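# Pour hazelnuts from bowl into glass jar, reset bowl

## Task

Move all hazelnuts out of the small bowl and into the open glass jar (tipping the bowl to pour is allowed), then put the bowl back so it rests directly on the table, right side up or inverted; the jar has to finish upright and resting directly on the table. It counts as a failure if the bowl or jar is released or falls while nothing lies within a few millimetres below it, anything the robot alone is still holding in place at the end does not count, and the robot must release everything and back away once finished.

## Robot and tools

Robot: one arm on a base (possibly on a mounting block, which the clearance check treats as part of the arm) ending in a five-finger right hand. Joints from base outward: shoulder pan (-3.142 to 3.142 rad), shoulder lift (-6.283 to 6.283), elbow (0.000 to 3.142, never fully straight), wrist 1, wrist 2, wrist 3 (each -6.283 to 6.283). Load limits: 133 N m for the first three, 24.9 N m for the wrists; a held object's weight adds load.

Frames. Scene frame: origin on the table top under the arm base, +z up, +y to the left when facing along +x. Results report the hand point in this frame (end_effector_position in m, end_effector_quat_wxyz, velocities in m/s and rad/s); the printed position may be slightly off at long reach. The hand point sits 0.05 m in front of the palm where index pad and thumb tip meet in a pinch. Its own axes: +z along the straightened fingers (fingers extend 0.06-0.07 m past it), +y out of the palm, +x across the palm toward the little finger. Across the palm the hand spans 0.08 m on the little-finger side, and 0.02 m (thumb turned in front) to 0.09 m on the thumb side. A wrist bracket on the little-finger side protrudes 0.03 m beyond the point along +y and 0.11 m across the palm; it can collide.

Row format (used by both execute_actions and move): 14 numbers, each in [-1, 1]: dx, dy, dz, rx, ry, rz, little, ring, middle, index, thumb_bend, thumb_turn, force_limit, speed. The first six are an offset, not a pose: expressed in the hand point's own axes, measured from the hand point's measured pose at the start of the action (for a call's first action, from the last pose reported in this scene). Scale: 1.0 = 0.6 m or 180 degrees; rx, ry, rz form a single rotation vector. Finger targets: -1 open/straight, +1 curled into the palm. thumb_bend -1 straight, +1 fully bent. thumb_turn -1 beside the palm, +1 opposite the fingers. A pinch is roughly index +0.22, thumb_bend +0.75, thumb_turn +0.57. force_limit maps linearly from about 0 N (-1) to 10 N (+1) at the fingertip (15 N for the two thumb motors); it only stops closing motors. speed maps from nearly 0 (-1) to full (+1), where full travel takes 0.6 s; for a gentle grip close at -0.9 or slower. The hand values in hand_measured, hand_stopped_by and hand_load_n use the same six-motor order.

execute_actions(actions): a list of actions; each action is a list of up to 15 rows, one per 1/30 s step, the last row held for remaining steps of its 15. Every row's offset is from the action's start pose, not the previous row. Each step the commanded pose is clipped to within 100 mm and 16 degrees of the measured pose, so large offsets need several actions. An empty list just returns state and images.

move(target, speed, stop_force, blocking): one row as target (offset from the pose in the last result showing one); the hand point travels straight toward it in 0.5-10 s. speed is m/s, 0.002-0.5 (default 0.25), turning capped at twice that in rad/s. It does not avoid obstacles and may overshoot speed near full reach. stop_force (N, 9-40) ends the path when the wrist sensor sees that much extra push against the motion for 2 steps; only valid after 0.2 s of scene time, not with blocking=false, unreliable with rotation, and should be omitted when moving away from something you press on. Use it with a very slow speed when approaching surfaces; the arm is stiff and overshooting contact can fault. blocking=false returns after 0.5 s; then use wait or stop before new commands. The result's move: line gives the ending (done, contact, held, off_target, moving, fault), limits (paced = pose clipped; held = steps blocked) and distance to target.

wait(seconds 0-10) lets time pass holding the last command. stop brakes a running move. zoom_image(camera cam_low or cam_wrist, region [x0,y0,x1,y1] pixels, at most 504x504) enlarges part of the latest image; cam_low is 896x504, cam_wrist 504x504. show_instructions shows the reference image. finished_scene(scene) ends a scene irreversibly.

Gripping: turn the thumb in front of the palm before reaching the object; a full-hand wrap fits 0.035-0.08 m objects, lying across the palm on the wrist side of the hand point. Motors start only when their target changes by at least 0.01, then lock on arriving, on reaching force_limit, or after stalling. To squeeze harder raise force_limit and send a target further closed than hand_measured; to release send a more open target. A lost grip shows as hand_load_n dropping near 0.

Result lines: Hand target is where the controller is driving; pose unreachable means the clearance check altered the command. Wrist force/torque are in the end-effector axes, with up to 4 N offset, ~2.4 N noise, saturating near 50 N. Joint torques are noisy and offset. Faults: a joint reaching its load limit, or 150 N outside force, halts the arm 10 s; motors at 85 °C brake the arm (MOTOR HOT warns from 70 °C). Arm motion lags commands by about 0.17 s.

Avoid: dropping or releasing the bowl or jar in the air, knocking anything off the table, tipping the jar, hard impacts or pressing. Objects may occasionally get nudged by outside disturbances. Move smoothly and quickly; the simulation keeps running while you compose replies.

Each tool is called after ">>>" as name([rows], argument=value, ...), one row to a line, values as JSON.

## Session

>>> execute_actions(actions=[])

Scene clock: 0.00 s.
end_effector_position=(+0.4359, -0.0559, +0.1583) hand_measured=(-1.000, -1.000, -1.000, -1.000, -1.000, -1.000) hand_load_n=(+0.0, +0.0, +0.0, +0.0, +0.0, +0.0) hand_stopped_by=(target, target, target, target, target, target) hand_force_limit=0.00 hand_speed=-0.80 end_effector_quat_wxyz=(+0.011, -0.409, +0.913, -0.001) end_effector_velocity=(-0.000, -0.000, -0.000) end_effector_angular_velocity=(+0.000, +0.001, -0.000)
Joint positions: [-0.643 -0.511  1.598  0.627  1.263 -3.012]
Joint velocities: [-0.     0.001  0.    -0.     0.     0.   ]
Joint torques (N m, as the arm reports them, + toward a larger angle): no reading
Motor temperatures (°C, as the motors report them): [24 25 25 32 35 37]
Wrist force (N, on the end effector, along its own x y z axes, offset not removed): no reading
Wrist torque (N m, same axes, about the end effector's origin, offset not removed): no reading
Hand target: +0.436, -0.056, +0.158; +0.011, -0.409, +0.913, -0.001

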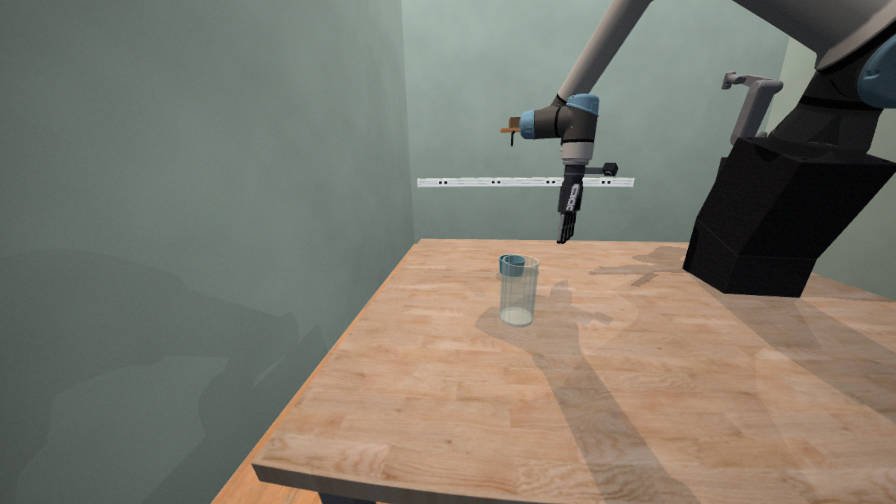

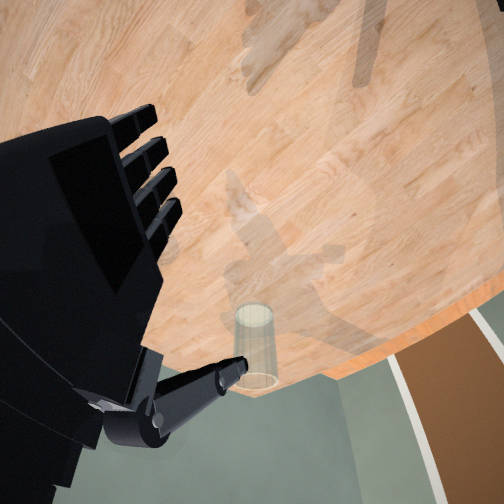

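>>> move(target=[-0.095,-0.105,-0.1,0,0,-0.622,-1,-1,-1,-1,-1,1,0,0], speed=0.3)

>>> move(target=[0,0,0.1,0,0.494,0,-1,-1,-1,-1,-1,1,0,0], speed=0.2)

Scene clock: 4.03 s.
end_effector_position=(+0.5195, -0.0559, +0.2203) hand_measured=(-1.000, -1.000, -1.000, -1.000, -1.000, +1.000) hand_load_n=(+0.0, +0.0, +0.0, +0.0, +0.0, +0.0) hand_stopped_by=(target, target, target, target, target, target) hand_force_limit=0.00 hand_speed=0.00 end_effector_quat_wxyz=(-0.005, +0.985, -0.172, +0.010) end_effector_velocity=(+0.000, -0.000, +0.000) end_effector_angular_velocity=(+0.001, +0.001, +0.011)
Joint positions: [-0.4   -0.577  1.319  0.891  1.238 -4.711]
Joint velocities: [ 0.    -0.001  0.001  0.001 -0.001 -0.011]
Joint torques (N m, as the arm reports them, + toward a larger angle): [ -4.52 -50.57  -2.19   3.97  -1.42  -2.62]
Motor temperatures (°C, as the motors report them): [24 25 25 32 35 37]
Wrist force (N, on the end effector, along its own x y z axes, offset not removed): [2.0 0.4 1.4]
Wrist torque (N m, same axes, about the end effector's origin, offset not removed): [0.01 -0.38 0.14]
Hand target: +0.520, -0.056, +0.220; -0.005, +0.985, -0.172, +0.010
Off the commanded pose: 0.000 m, 0 deg.
move: done

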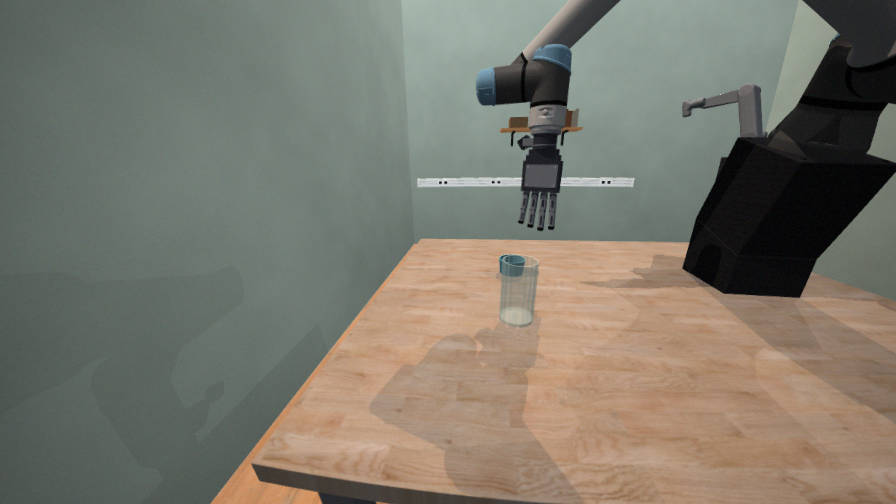

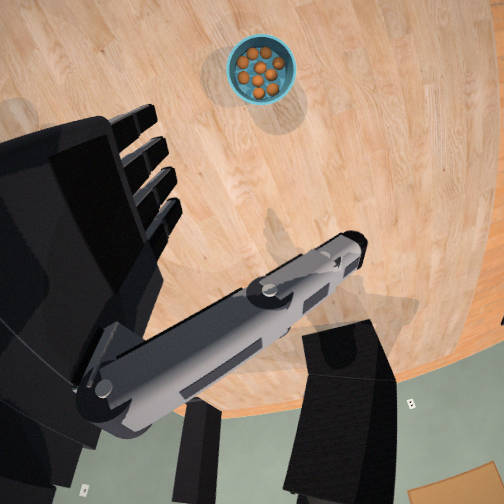

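Scene clock: 8.40 s.
end_effector_position=(+0.5208, -0.0553, +0.1605) hand_measured=(-1.000, -1.000, -1.000, -1.000, -1.000, +1.000) hand_load_n=(+0.0, +0.0, +0.0, +0.0, +0.0, +0.0) hand_stopped_by=(target, target, target, target, target, target) hand_force_limit=0.00 hand_speed=0.00 end_effector_quat_wxyz=(+0.117, +0.696, -0.128, +0.697) end_effector_velocity=(-0.000, +0.001, -0.001) end_effector_angular_velocity=(-0.006, -0.009, +0.003)
Joint positions: [-0.079 -0.546  2.237 -1.604  1.888 -4.352]
Joint velocities: [ 0.004  0.01  -0.001 -0.02   0.005 -0.005]
Joint torques (N m, as the arm reports them, + toward a larger angle): [  0.73 -26.42 -12.3   -2.91   2.03  -2.46]
Motor temperatures (°C, as the motors report them): [24 25 25 32 35 37]
Wrist force (N, on the end effector, along its own x y z axes, offset not removed): [-0.6 -2.8 3.0]
Wrist torque (N m, same axes, about the end effector's origin, offset not removed): [-0.61 0.01 -0.11]
Hand target: +0.521, -0.055, +0.160; +0.117, +0.695, -0.127, +0.697
Off the commanded pose: 0.000 m, 0 deg.
move: done

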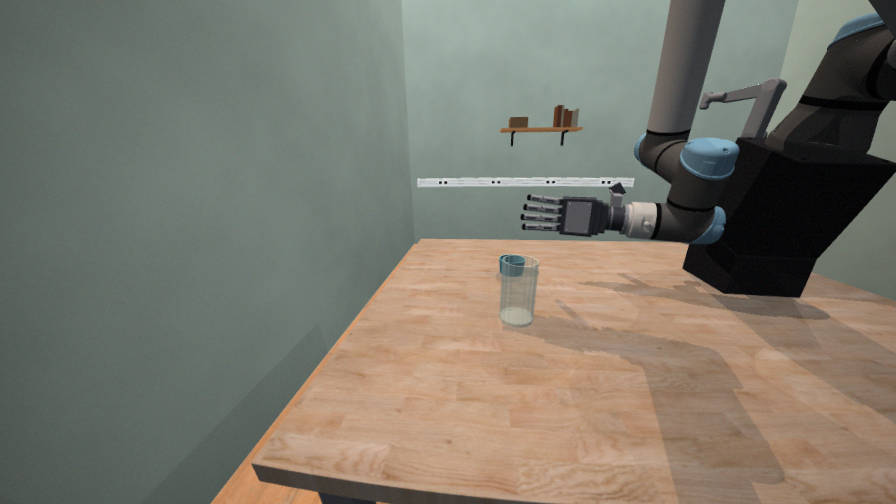

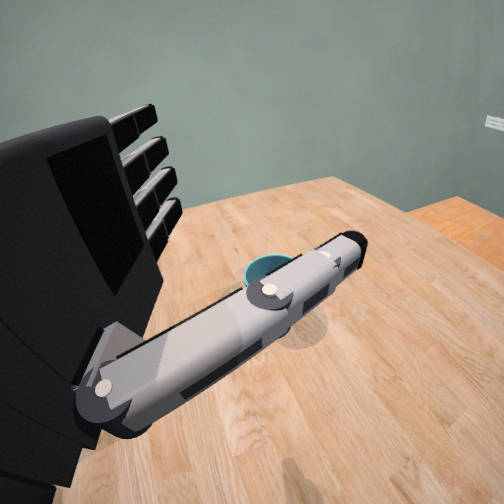

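>>> move(target=[-0.229,0.015,0.06,0,0,-0.005,-1,-1,-1,-1,-1,1,0,0], speed=0.12)

Scene clock: 10.13 s.
end_effector_position=(+0.5519, -0.0740, +0.0231) hand_measured=(-1.000, -1.000, -1.000, -1.000, -1.000, +1.000) hand_load_n=(+0.0, +0.0, +0.0, +0.0, +0.0, +0.0) hand_stopped_by=(target, target, target, target, target, target) hand_force_limit=0.00 hand_speed=0.00 end_effector_quat_wxyz=(+0.122, +0.697, -0.122, +0.696) end_effector_velocity=(+0.000, -0.001, -0.003) end_effector_angular_velocity=(-0.001, +0.001, -0.001)
Joint positions: [ 0.    -0.199  1.906 -1.618  1.967 -4.36 ]
Joint velocities: [ 0.001  0.006 -0.007  0.002  0.002 -0.001]
Joint torques (N m, as the arm reports them, + toward a larger angle): [ -1.7  -30.29  -9.21   0.62   2.08  -2.33]
Motor temperatures (°C, as the motors report them): [24 25 25 32 35 37]
Wrist force (N, on the end effector, along its own x y z axes, offset not removed): [0.3 -0.8 1.2]
Wrist torque (N m, same axes, about the end effector's origin, offset not removed): [-0.15 -0.07 -0.10]
Hand target: +0.552, -0.074, +0.023; +0.122, +0.697, -0.122, +0.696
Off the commanded pose: 0.000 m, 0 deg.
move: done

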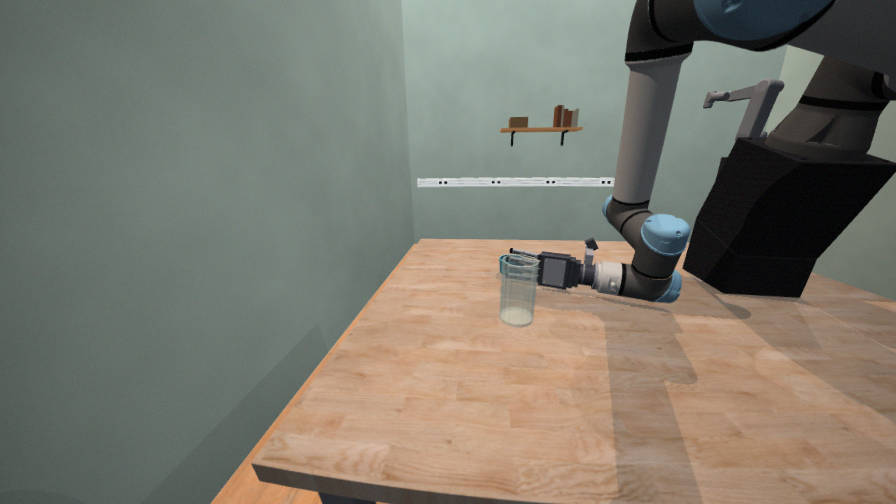

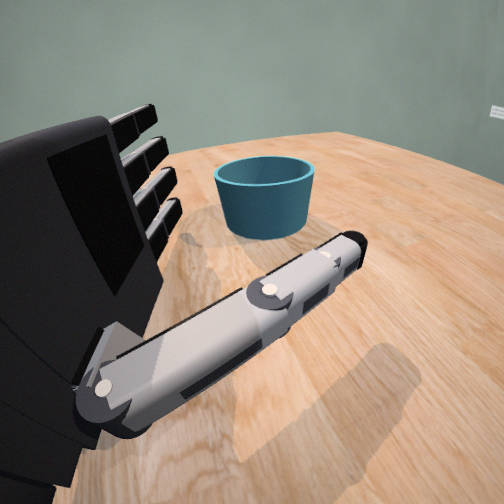

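>>> move(target=[0,0.03,0.14,0,0,0,-1,-1,-1,-1,-1,1,0,0], speed=0.04)

Scene clock: 12.70 s.
end_effector_position=(+0.6246, -0.1193, +0.0230) hand_measured=(-1.000, -1.000, -1.000, -1.000, -1.000, +1.000) hand_load_n=(+0.0, +0.0, +0.0, +0.0, +0.0, +0.0) hand_stopped_by=(target, target, target, target, target, target) hand_force_limit=0.00 hand_speed=0.00 end_effector_quat_wxyz=(+0.122, +0.697, -0.122, +0.696) end_effector_velocity=(+0.002, -0.002, -0.000) end_effector_angular_velocity=(+0.000, -0.000, -0.001)
Joint positions: [-0.114 -0.178  1.743 -1.48   1.853 -4.37 ]
Joint velocities: [-0.003  0.001 -0.005  0.004 -0.002 -0.   ]
Joint torques (N m, as the arm reports them, + toward a larger angle): [-25.91 -32.1  -14.8    0.41  -1.04  -2.32]
Motor temperatures (°C, as the motors report them): [24 25 25 32 35 37]
Wrist force (N, on the end effector, along its own x y z axes, offset not removed): [0.4 0.6 0.9]
Wrist torque (N m, same axes, about the end effector's origin, offset not removed): [0.10 -0.06 0.03]
Hand target: +0.625, -0.119, +0.023; +0.122, +0.697, -0.122, +0.696
Off the commanded pose: 0.000 m, 0 deg.
move: done

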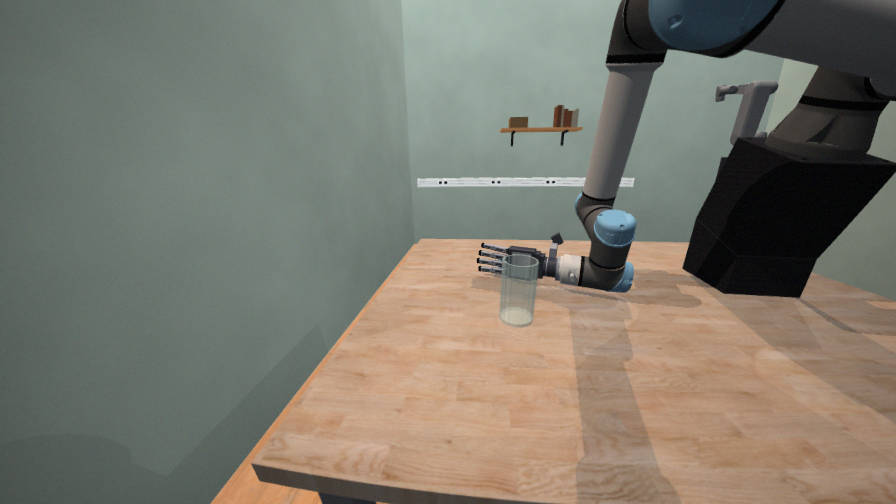

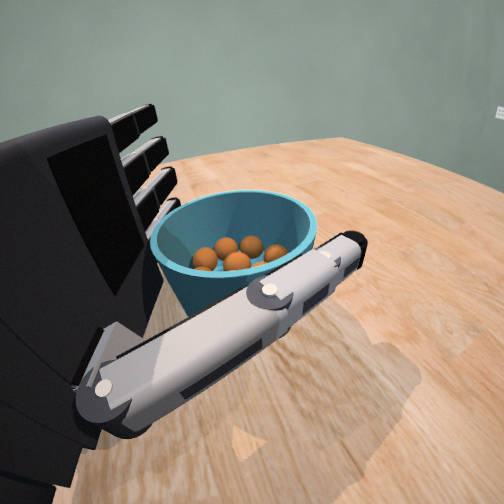

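>>> move(target=[0,0,0,0,0,0,-1,-1,0.6,0.6,-1,1,0.4,-0.7])

>>> move(target=[0,0,0,0,0,0,-1,-1,0.6,0.6,0.3,1,0.4,-0.7])

Scene clock: 14.87 s.
end_effector_position=(+0.6246, -0.1193, +0.0230) hand_measured=(-1.000, -1.000, -0.154, -0.106, -1.002, +1.000) hand_load_n=(+0.0, +0.0, +3.5, +11.0, +2.5, -0.5) hand_stopped_by=(target, target, force, force, target, target) hand_force_limit=0.40 hand_speed=-0.70 end_effector_quat_wxyz=(+0.122, +0.697, -0.122, +0.696) end_effector_velocity=(-0.000, +0.000, +0.000) end_effector_angular_velocity=(-0.000, +0.000, -0.000)
Joint positions: [-0.114 -0.178  1.743 -1.48   1.853 -4.37 ]
Joint velocities: [ 0. -0.  0.  0.  0. -0.]
Joint torques (N m, as the arm reports them, + toward a larger angle): [ -1.98 -45.41   9.82  -2.29   1.78  -1.15]
Motor temperatures (°C, as the motors report them): [24 25 25 32 35 37]
Wrist force (N, on the end effector, along its own x y z axes, offset not removed): [-0.5 -1.9 0.4]
Wrist torque (N m, same axes, about the end effector's origin, offset not removed): [-0.29 0.02 -0.03]
Hand target: +0.625, -0.119, +0.023; +0.122, +0.697, -0.122, +0.696
Off the commanded pose: 0.000 m, 0 deg.
move: done

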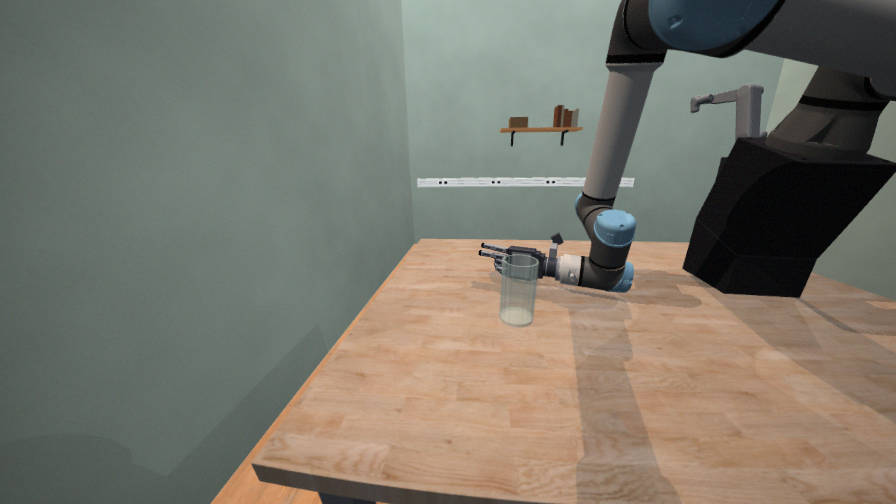

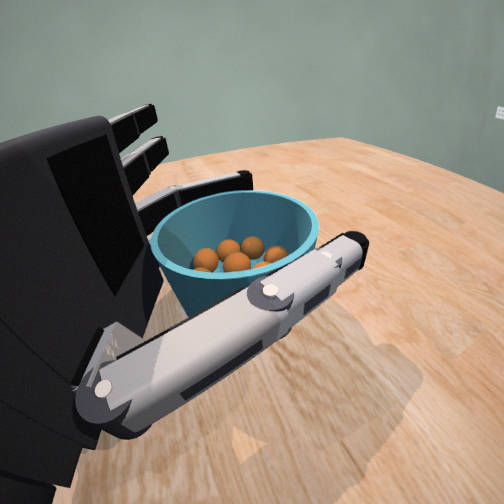

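Scene clock: 15.37 s.
end_effector_position=(+0.6246, -0.1193, +0.0230) hand_measured=(-1.000, -1.000, -0.154, -0.106, -0.968, +1.000) hand_load_n=(+0.0, +0.0, +4.0, +11.5, +10.0, -0.5) hand_stopped_by=(target, target, force, force, force, target) hand_force_limit=0.40 hand_speed=-0.70 end_effector_quat_wxyz=(+0.122, +0.697, -0.122, +0.696) end_effector_velocity=(-0.001, +0.000, -0.000) end_effector_angular_velocity=(-0.000, +0.002, -0.001)
Joint positions: [-0.114 -0.178  1.743 -1.48   1.853 -4.37 ]
Joint velocities: [ 0.    -0.     0.001  0.001  0.001 -0.   ]
Joint torques (N m, as the arm reports them, + toward a larger angle): [ -2.47 -44.81  10.48  -2.5    1.69  -1.24]
Motor temperatures (°C, as the motors report them): [24 25 25 32 35 37]
Wrist force (N, on the end effector, along its own x y z axes, offset not removed): [0.5 -0.2 1.1]
Wrist torque (N m, same axes, about the end effector's origin, offset not removed): [-0.24 -0.09 -0.01]
Hand target: +0.625, -0.119, +0.023; +0.122, +0.697, -0.122, +0.696
Off the commanded pose: 0.000 m, 0 deg.
move: done

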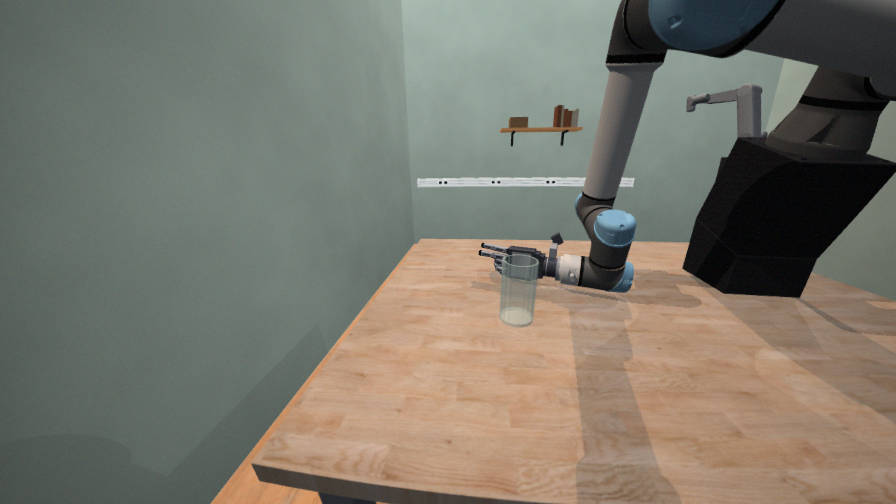

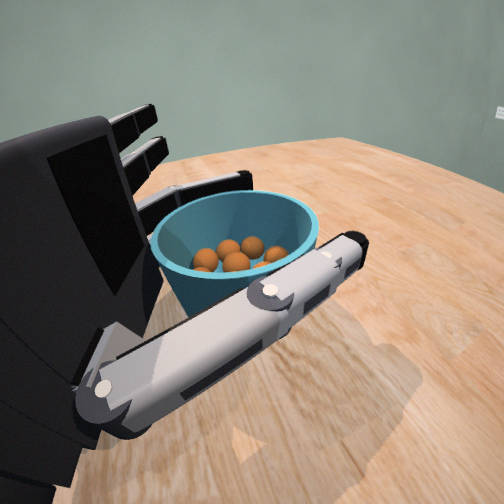

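>>> move(target=[0.29,0,0,0,0,0,-1,-1,0.6,0.6,0.3,1,0.4,-0.7], speed=0.12)

>>> move(target=[0,-0.478,-0.1,0,0,0.3,-1,-1,0.6,0.6,0.3,1,0.4,-0.7], speed=0.12)

>>> zoom_image(camera="cam_low", region=[400,150,640,330])

Scene clock: 17.47 s.
end_effector_position=(+0.6250, -0.1193, +0.1968) hand_measured=(-1.000, -1.000, -0.154, -0.106, -0.968, +1.000) hand_load_n=(+0.0, +0.0, +4.0, +11.5, +10.0, -0.5) hand_stopped_by=(target, target, force, force, force, target) hand_force_limit=0.40 hand_speed=-0.70 end_effector_quat_wxyz=(+0.122, +0.697, -0.122, +0.696) end_effector_velocity=(+0.001, +0.000, +0.003) end_effector_angular_velocity=(-0.000, -0.002, +0.000)
Joint positions: [-0.253 -0.591  2.032 -1.359  1.715 -4.382]
Joint velocities: [-0.001 -0.006  0.001  0.003 -0.001  0.   ]
Joint torques (N m, as the arm reports them, + toward a larger angle): [-25.8  -44.11   5.26  -0.02  -0.69  -2.36]
Motor temperatures (°C, as the motors report them): [24 25 25 32 35 37]
Wrist force (N, on the end effector, along its own x y z axes, offset not removed): [0.8 -1.3 -0.3]
Wrist torque (N m, same axes, about the end effector's origin, offset not removed): [-0.20 -0.23 0.12]
Hand target: +0.625, -0.119, +0.197; +0.122, +0.697, -0.122, +0.696
Off the commanded pose: 0.000 m, 0 deg.
move: done

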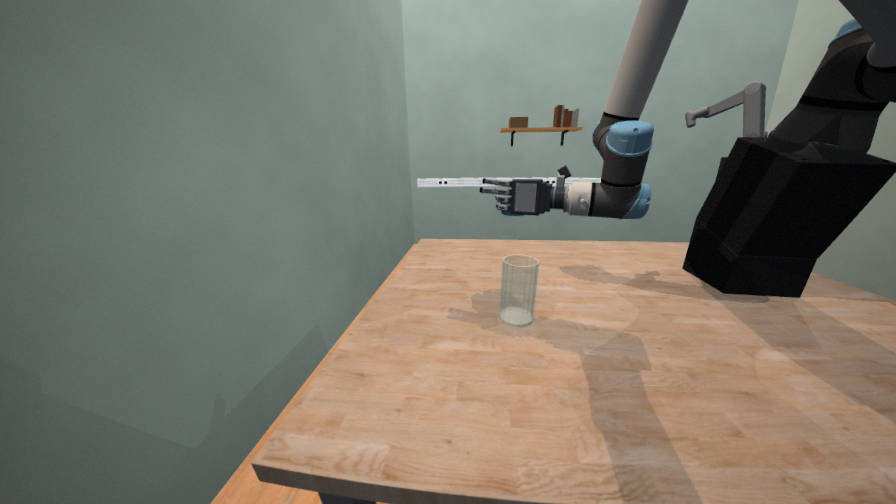

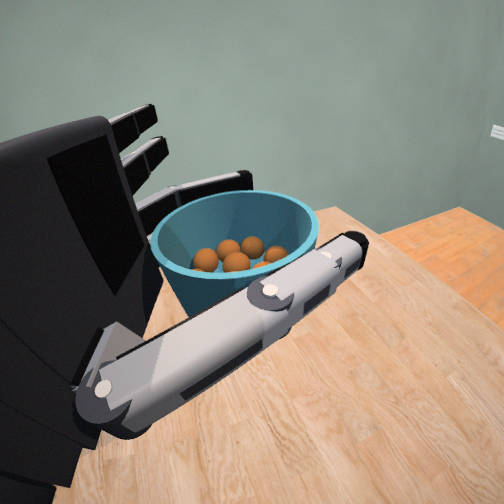

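Scene clock: 21.83 s.
end_effector_position=(+0.6661, +0.1707, +0.1968) hand_measured=(-1.000, -1.000, -0.154, -0.106, -0.968, +1.000) hand_load_n=(+0.0, +0.0, +4.0, +11.5, +10.0, -0.5) hand_stopped_by=(target, target, force, force, force, target) hand_force_limit=0.40 hand_speed=-0.70 end_effector_quat_wxyz=(-0.207, +0.566, -0.425, +0.676) end_effector_velocity=(+0.000, +0.003, -0.000) end_effector_angular_velocity=(+0.007, -0.002, -0.000)
Joint positions: [ 0.239 -0.771  1.799 -0.927  2.204 -3.392]
Joint velocities: [ 0.004  0.001 -0.005  0.006  0.004  0.009]
Joint torques (N m, as the arm reports them, + toward a larger angle): [  0.47 -32.72 -19.92   0.9    2.37   2.34]
Motor temperatures (°C, as the motors report them): [24 25 25 32 35 37]
Wrist force (N, on the end effector, along its own x y z axes, offset not removed): [-0.1 0.0 0.8]
Wrist torque (N m, same axes, about the end effector's origin, offset not removed): [-0.16 -0.03 0.02]
Hand target: +0.666, +0.171, +0.197; -0.207, +0.565, -0.425, +0.676
Off the commanded pose: 0.000 m, 0 deg.
move: done

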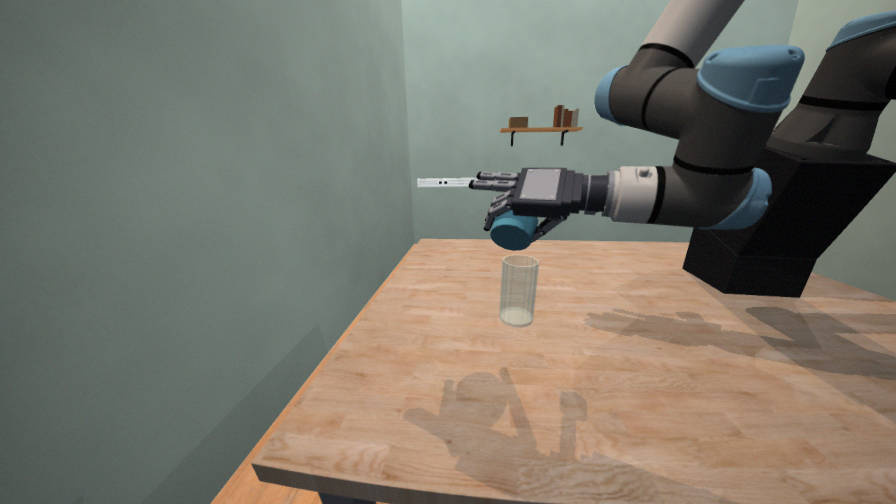

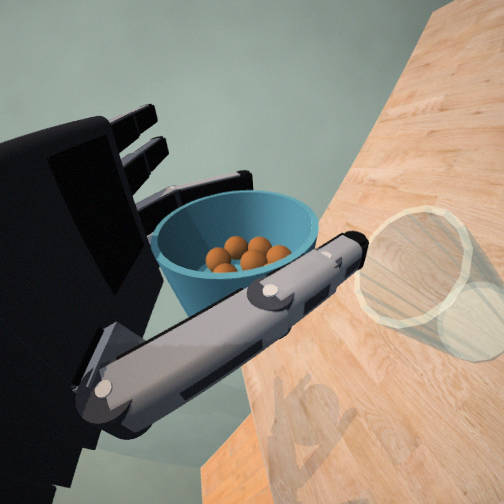

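Region (400, 150, 640, 330) of cam_low's 896x504 image, scaled by 2.100, with more detail than that image has; it fills the top 378 rows of this view, and the rest is white.

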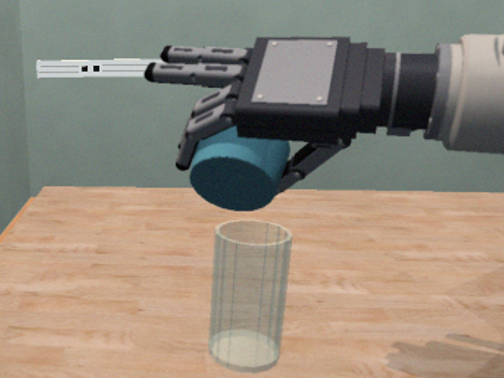

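>>> move(target=[0.01,0.038,-0.004,0,0,0.07,-1,-1,0.6,0.6,0.3,1,0.4,-0.7], speed=0.05)

>>> zoom_image(camera="cam_low", region=[400,150,640,330])

Scene clock: 24.40 s.
end_effector_position=(+0.6577, +0.1544, +0.1820) hand_measured=(-1.000, -1.000, -0.154, -0.106, -0.968, +1.000) hand_load_n=(+0.0, +0.0, +4.0, +11.5, +10.0, -0.5) hand_stopped_by=(target, target, force, force, force, target) hand_force_limit=0.40 hand_speed=-0.70 end_effector_quat_wxyz=(-0.279, +0.516, -0.484, +0.649) end_effector_velocity=(-0.001, -0.001, -0.001) end_effector_angular_velocity=(+0.012, -0.003, -0.000)
Joint positions: [ 0.199 -0.75   1.867 -1.019  2.164 -3.179]
Joint velocities: [-0.002  0.002  0.005 -0.006 -0.003  0.013]
Joint torques (N m, as the arm reports them, + toward a larger angle): [-22.58 -31.56   4.5   -2.27  -0.95   2.43]
Motor temperatures (°C, as the motors report them): [24 25 25 32 35 37]
Wrist force (N, on the end effector, along its own x y z axes, offset not removed): [1.7 1.1 0.3]
Wrist torque (N m, same axes, about the end effector's origin, offset not removed): [0.11 -0.25 0.10]
Hand target: +0.658, +0.154, +0.182; -0.280, +0.516, -0.484, +0.649
Off the commanded pose: 0.000 m, 0 deg.
move: done

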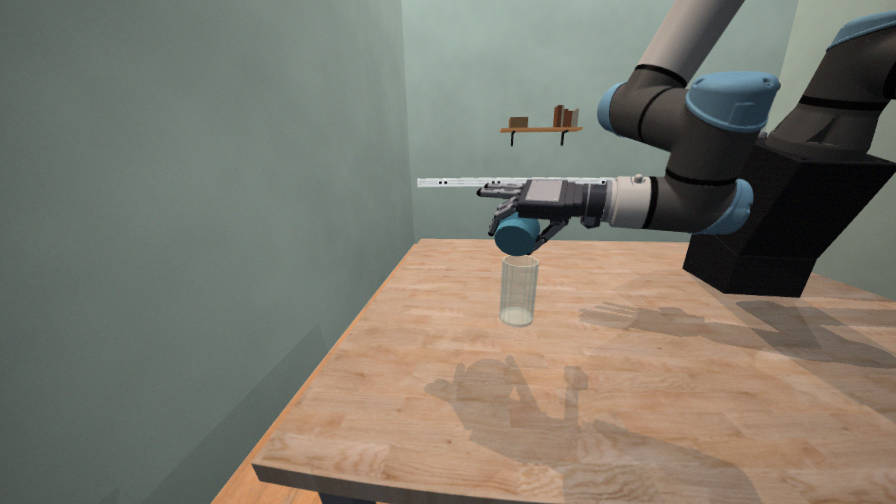

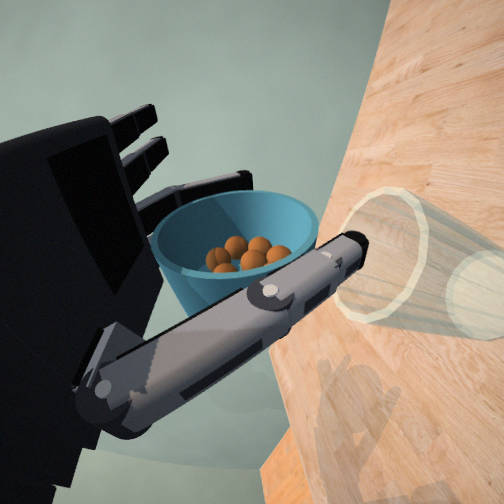

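Region (400, 150, 640, 330) of cam_low's 896x504 image, scaled by 2.100, with more detail than that image has; it fills the top 378 rows of this view, and the rest is white.

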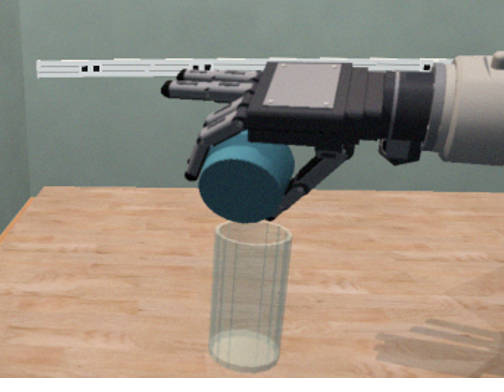

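Aligned; back off slightly while pouring.

>>> move(target=[-0.008,-0.004,0,0,0,0.11,-1,-1,0.6,0.6,0.3,1,0.4,-0.7], speed=0.04)

>>> move(target=[0.01,-0.005,0,0,0,0.08,-1,-1,0.6,0.6,0.3,1,0.4,-0.7], speed=0.04)

Scene clock: 29.10 s.
end_effector_position=(+0.6595, +0.1594, +0.1823) hand_measured=(-1.000, -1.000, -0.154, -0.106, -0.968, +1.000) hand_load_n=(+0.0, +0.0, +4.0, +11.5, +10.0, -1.0) hand_stopped_by=(target, target, force, force, force, target) hand_force_limit=0.40 hand_speed=-0.70 end_effector_quat_wxyz=(+0.386, -0.425, +0.565, -0.592) end_effector_velocity=(+0.000, +0.000, +0.000) end_effector_angular_velocity=(+0.010, -0.004, -0.000)
Joint positions: [ 0.173 -0.74   1.9   -1.064  2.139 -2.837]
Joint velocities: [-0.     0.001  0.001 -0.002  0.     0.011]
Joint torques (N m, as the arm reports them, + toward a larger angle): [-23.25 -30.98   5.29  -2.61  -0.48   2.54]
Motor temperatures (°C, as the motors report them): [24 25 25 32 35 37]
Wrist force (N, on the end effector, along its own x y z axes, offset not removed): [-0.3 0.6 -0.9]
Wrist torque (N m, same axes, about the end effector's origin, offset not removed): [0.02 0.03 -0.05]
Hand target: +0.660, +0.159, +0.182; +0.387, -0.425, +0.565, -0.592
Off the commanded pose: 0.000 m, 0 deg.
move: done

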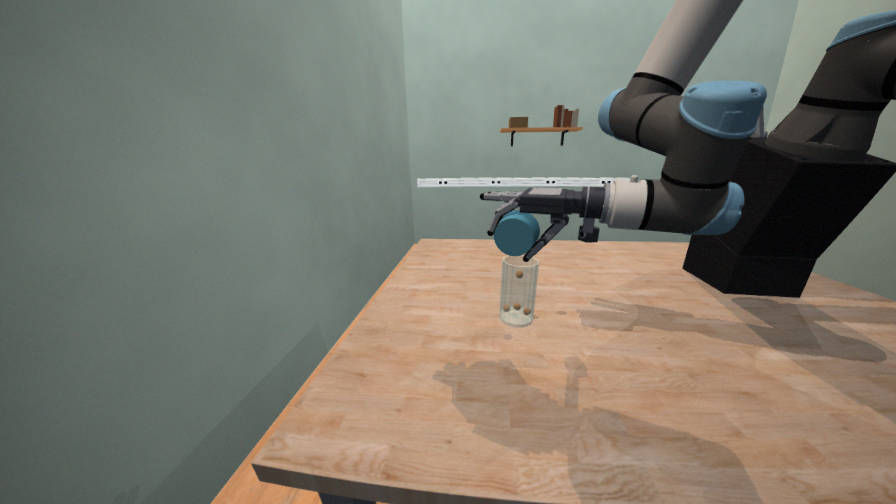

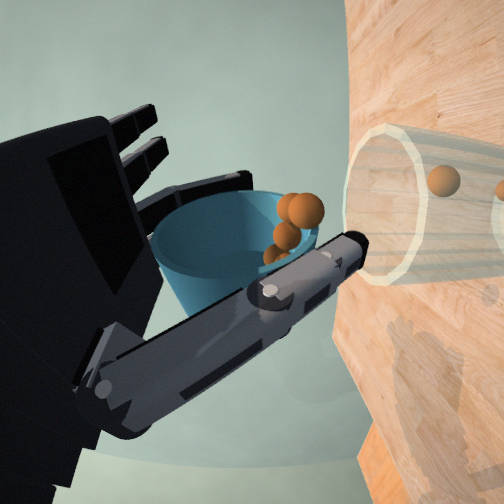

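Scene clock: 32.50 s.
end_effector_position=(+0.6576, +0.1540, +0.1857) hand_measured=(-1.000, -1.000, -0.154, -0.106, -0.968, +1.000) hand_load_n=(+0.0, +0.0, +4.0, +11.5, +10.0, -1.0) hand_stopped_by=(target, target, force, force, force, target) hand_force_limit=0.40 hand_speed=-0.70 end_effector_quat_wxyz=(+0.457, -0.351, +0.614, -0.539) end_effector_velocity=(-0.000, -0.000, +0.000) end_effector_angular_velocity=(+0.010, -0.004, +0.000)
Joint positions: [ 0.141 -0.727  1.937 -1.115  2.107 -2.59 ]
Joint velocities: [-0.002  0.     0.002 -0.003 -0.002  0.011]
Joint torques (N m, as the arm reports them, + toward a larger angle): [-22.11 -30.48   5.81  -2.56  -0.59   2.43]
Motor temperatures (°C, as the motors report them): [24 25 25 32 35 37]
Wrist force (N, on the end effector, along its own x y z axes, offset not removed): [0.1 1.1 0.8]
Wrist torque (N m, same axes, about the end effector's origin, offset not removed): [0.14 -0.02 0.04]
Hand target: +0.658, +0.154, +0.186; +0.458, -0.351, +0.614, -0.539
Off the commanded pose: 0.000 m, 0 deg.
move: done

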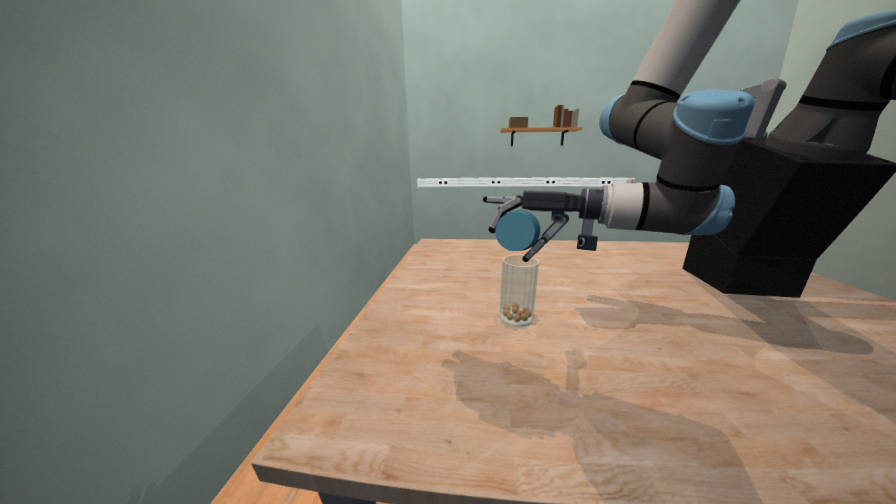

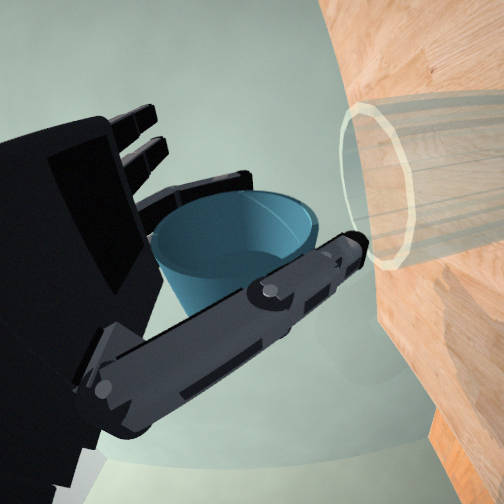

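>>> move(target=[-0.2,0,-0.05,0,0,-0.558,-1,-1,0.6,0.6,0.3,1,0.4,-0.7], speed=0.25)

>>> move(target=[-0.297,0,0,0,0,0,-1,-1,0.6,0.6,0.3,1,0.4,-0.7], speed=0.12)

>>> move(target=[-0.03,0,0,0,0,0,-1,-1,0.6,0.6,0.3,1,0.4,-0.7], speed=0.004, stop_force=9)

Scene clock: 36.67 s.
end_effector_position=(+0.6693, +0.2752, +0.2076) hand_measured=(-1.000, -1.000, -0.154, -0.106, -0.968, +1.000) hand_load_n=(+0.0, +0.0, +4.0, +11.5, +10.0, -0.5) hand_stopped_by=(target, target, force, force, force, target) hand_force_limit=0.40 hand_speed=-0.70 end_effector_quat_wxyz=(+0.121, +0.697, -0.123, +0.696) end_effector_velocity=(+0.000, -0.000, +0.000) end_effector_angular_velocity=(-0.010, +0.002, -0.002)
Joint positions: [ 0.474 -0.65   1.414 -0.638  2.438 -4.295]
Joint velocities: [ 0.     0.003 -0.003 -0.     0.003 -0.01 ]
Joint torques (N m, as the arm reports them, + toward a larger angle): [ -0.71 -39.78 -22.83   1.5    2.    -2.22]
Motor temperatures (°C, as the motors report them): [24 25 25 32 35 37]
Wrist force (N, on the end effector, along its own x y z axes, offset not removed): [-1.1 0.1 2.2]
Wrist torque (N m, same axes, about the end effector's origin, offset not removed): [-0.12 -0.07 0.04]
Hand target: +0.669, +0.275, +0.208; +0.122, +0.697, -0.123, +0.696
Off the commanded pose: 0.000 m, 0 deg.
move: done

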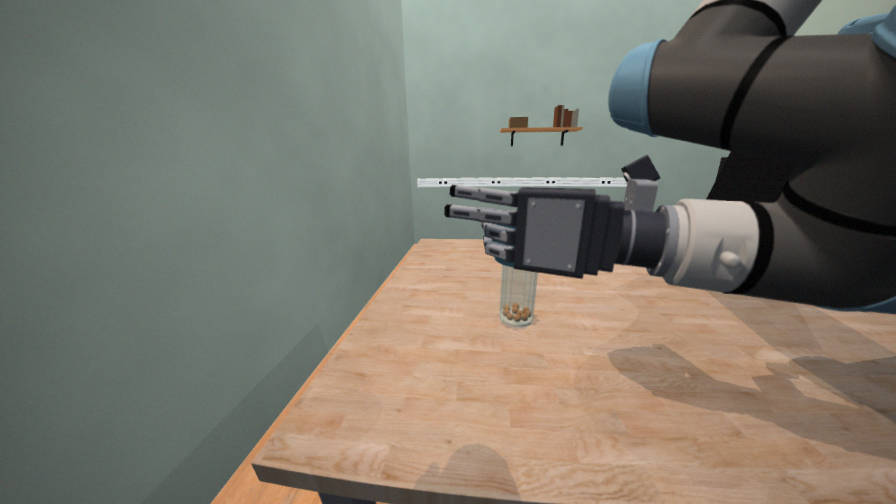

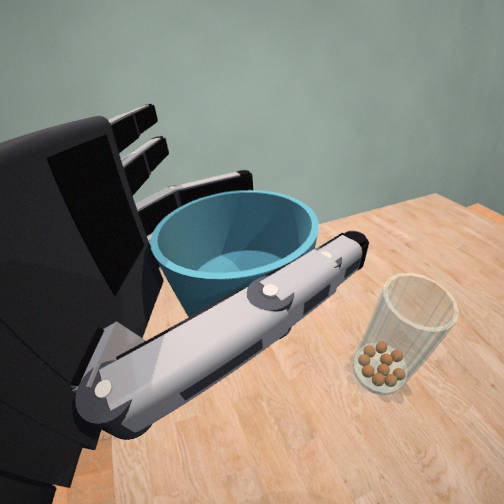

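Scene clock: 38.63 s.
end_effector_position=(+0.6691, +0.2755, +0.0296) hand_measured=(-1.000, -1.000, -0.154, -0.106, -0.968, +1.000) hand_load_n=(+0.0, +0.0, +4.0, +11.5, +10.0, -0.5) hand_stopped_by=(target, target, force, force, force, target) hand_force_limit=0.40 hand_speed=-0.70 end_effector_quat_wxyz=(+0.121, +0.697, -0.123, +0.696) end_effector_velocity=(-0.000, +0.001, -0.002) end_effector_angular_velocity=(-0.000, +0.001, +0.000)
Joint positions: [ 0.546 -0.268  1.12  -0.715  2.509 -4.28 ]
Joint velocities: [ 0.002  0.005 -0.007  0.003  0.001  0.001]
Joint torques (N m, as the arm reports them, + toward a larger angle): [  0.77 -41.65 -20.8    1.4    2.21   2.3 ]
Motor temperatures (°C, as the motors report them): [24 25 25 32 35 37]
Wrist force (N, on the end effector, along its own x y z axes, offset not removed): [0.3 -1.0 0.9]
Wrist torque (N m, same axes, about the end effector's origin, offset not removed): [-0.25 -0.23 0.02]
Hand target: +0.669, +0.276, +0.029; +0.121, +0.697, -0.123, +0.696
Off the commanded pose: 0.000 m, 0 deg.
move: done

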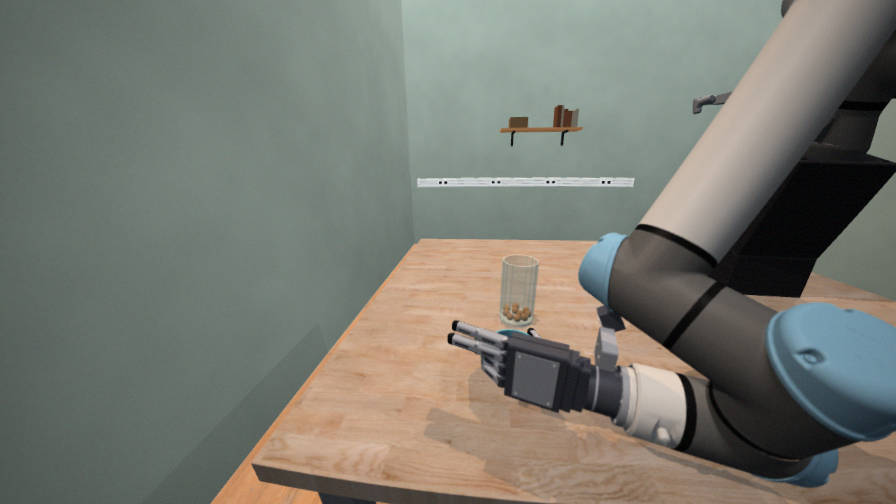

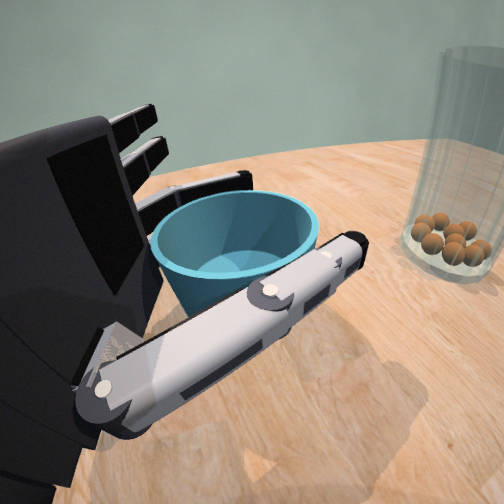

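Scene clock: 40.77 s.
end_effector_position=(+0.6690, +0.2756, +0.0226) hand_measured=(-1.000, -1.000, -0.154, -0.106, -0.968, +1.000) hand_load_n=(+0.0, +0.0, +3.5, +10.5, +10.5, -2.5) hand_stopped_by=(target, target, force, force, force, target) hand_force_limit=0.40 hand_speed=-0.70 end_effector_quat_wxyz=(+0.121, +0.696, -0.123, +0.696) end_effector_velocity=(-0.001, -0.000, +0.001) end_effector_angular_velocity=(-0.000, +0.001, -0.000)
Joint positions: [ 0.549 -0.251  1.103 -0.714  2.512 -4.279]
Joint velocities: [ 0.001 -0.003  0.005  0.     0.     0.001]
Joint torques (N m, as the arm reports them, + toward a larger angle): [ -3.86 -51.46   1.78   1.29  -2.32   2.81]
Motor temperatures (°C, as the motors report them): [24 25 25 32 35 37]
Wrist force (N, on the end effector, along its own x y z axes, offset not removed): [8.9 1.6 -0.7]
Wrist torque (N m, same axes, about the end effector's origin, offset not removed): [-0.31 0.08 0.11]
Hand target: +0.669, +0.276, +0.023; +0.121, +0.696, -0.123, +0.696
Off the commanded pose: 0.011 m, 0 deg.
move: contact

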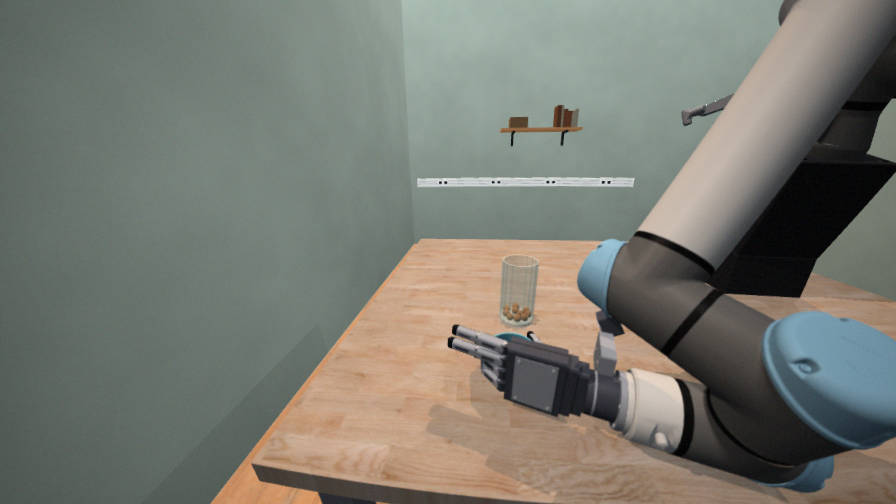

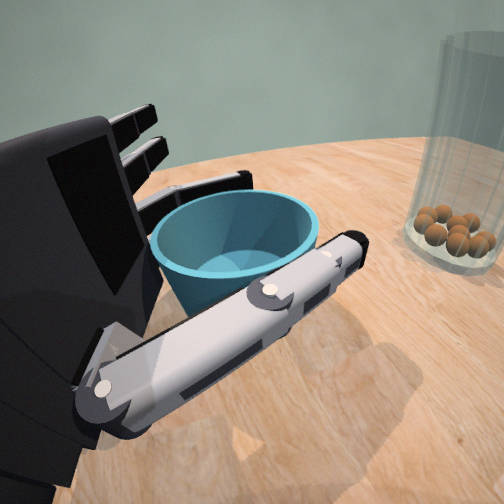

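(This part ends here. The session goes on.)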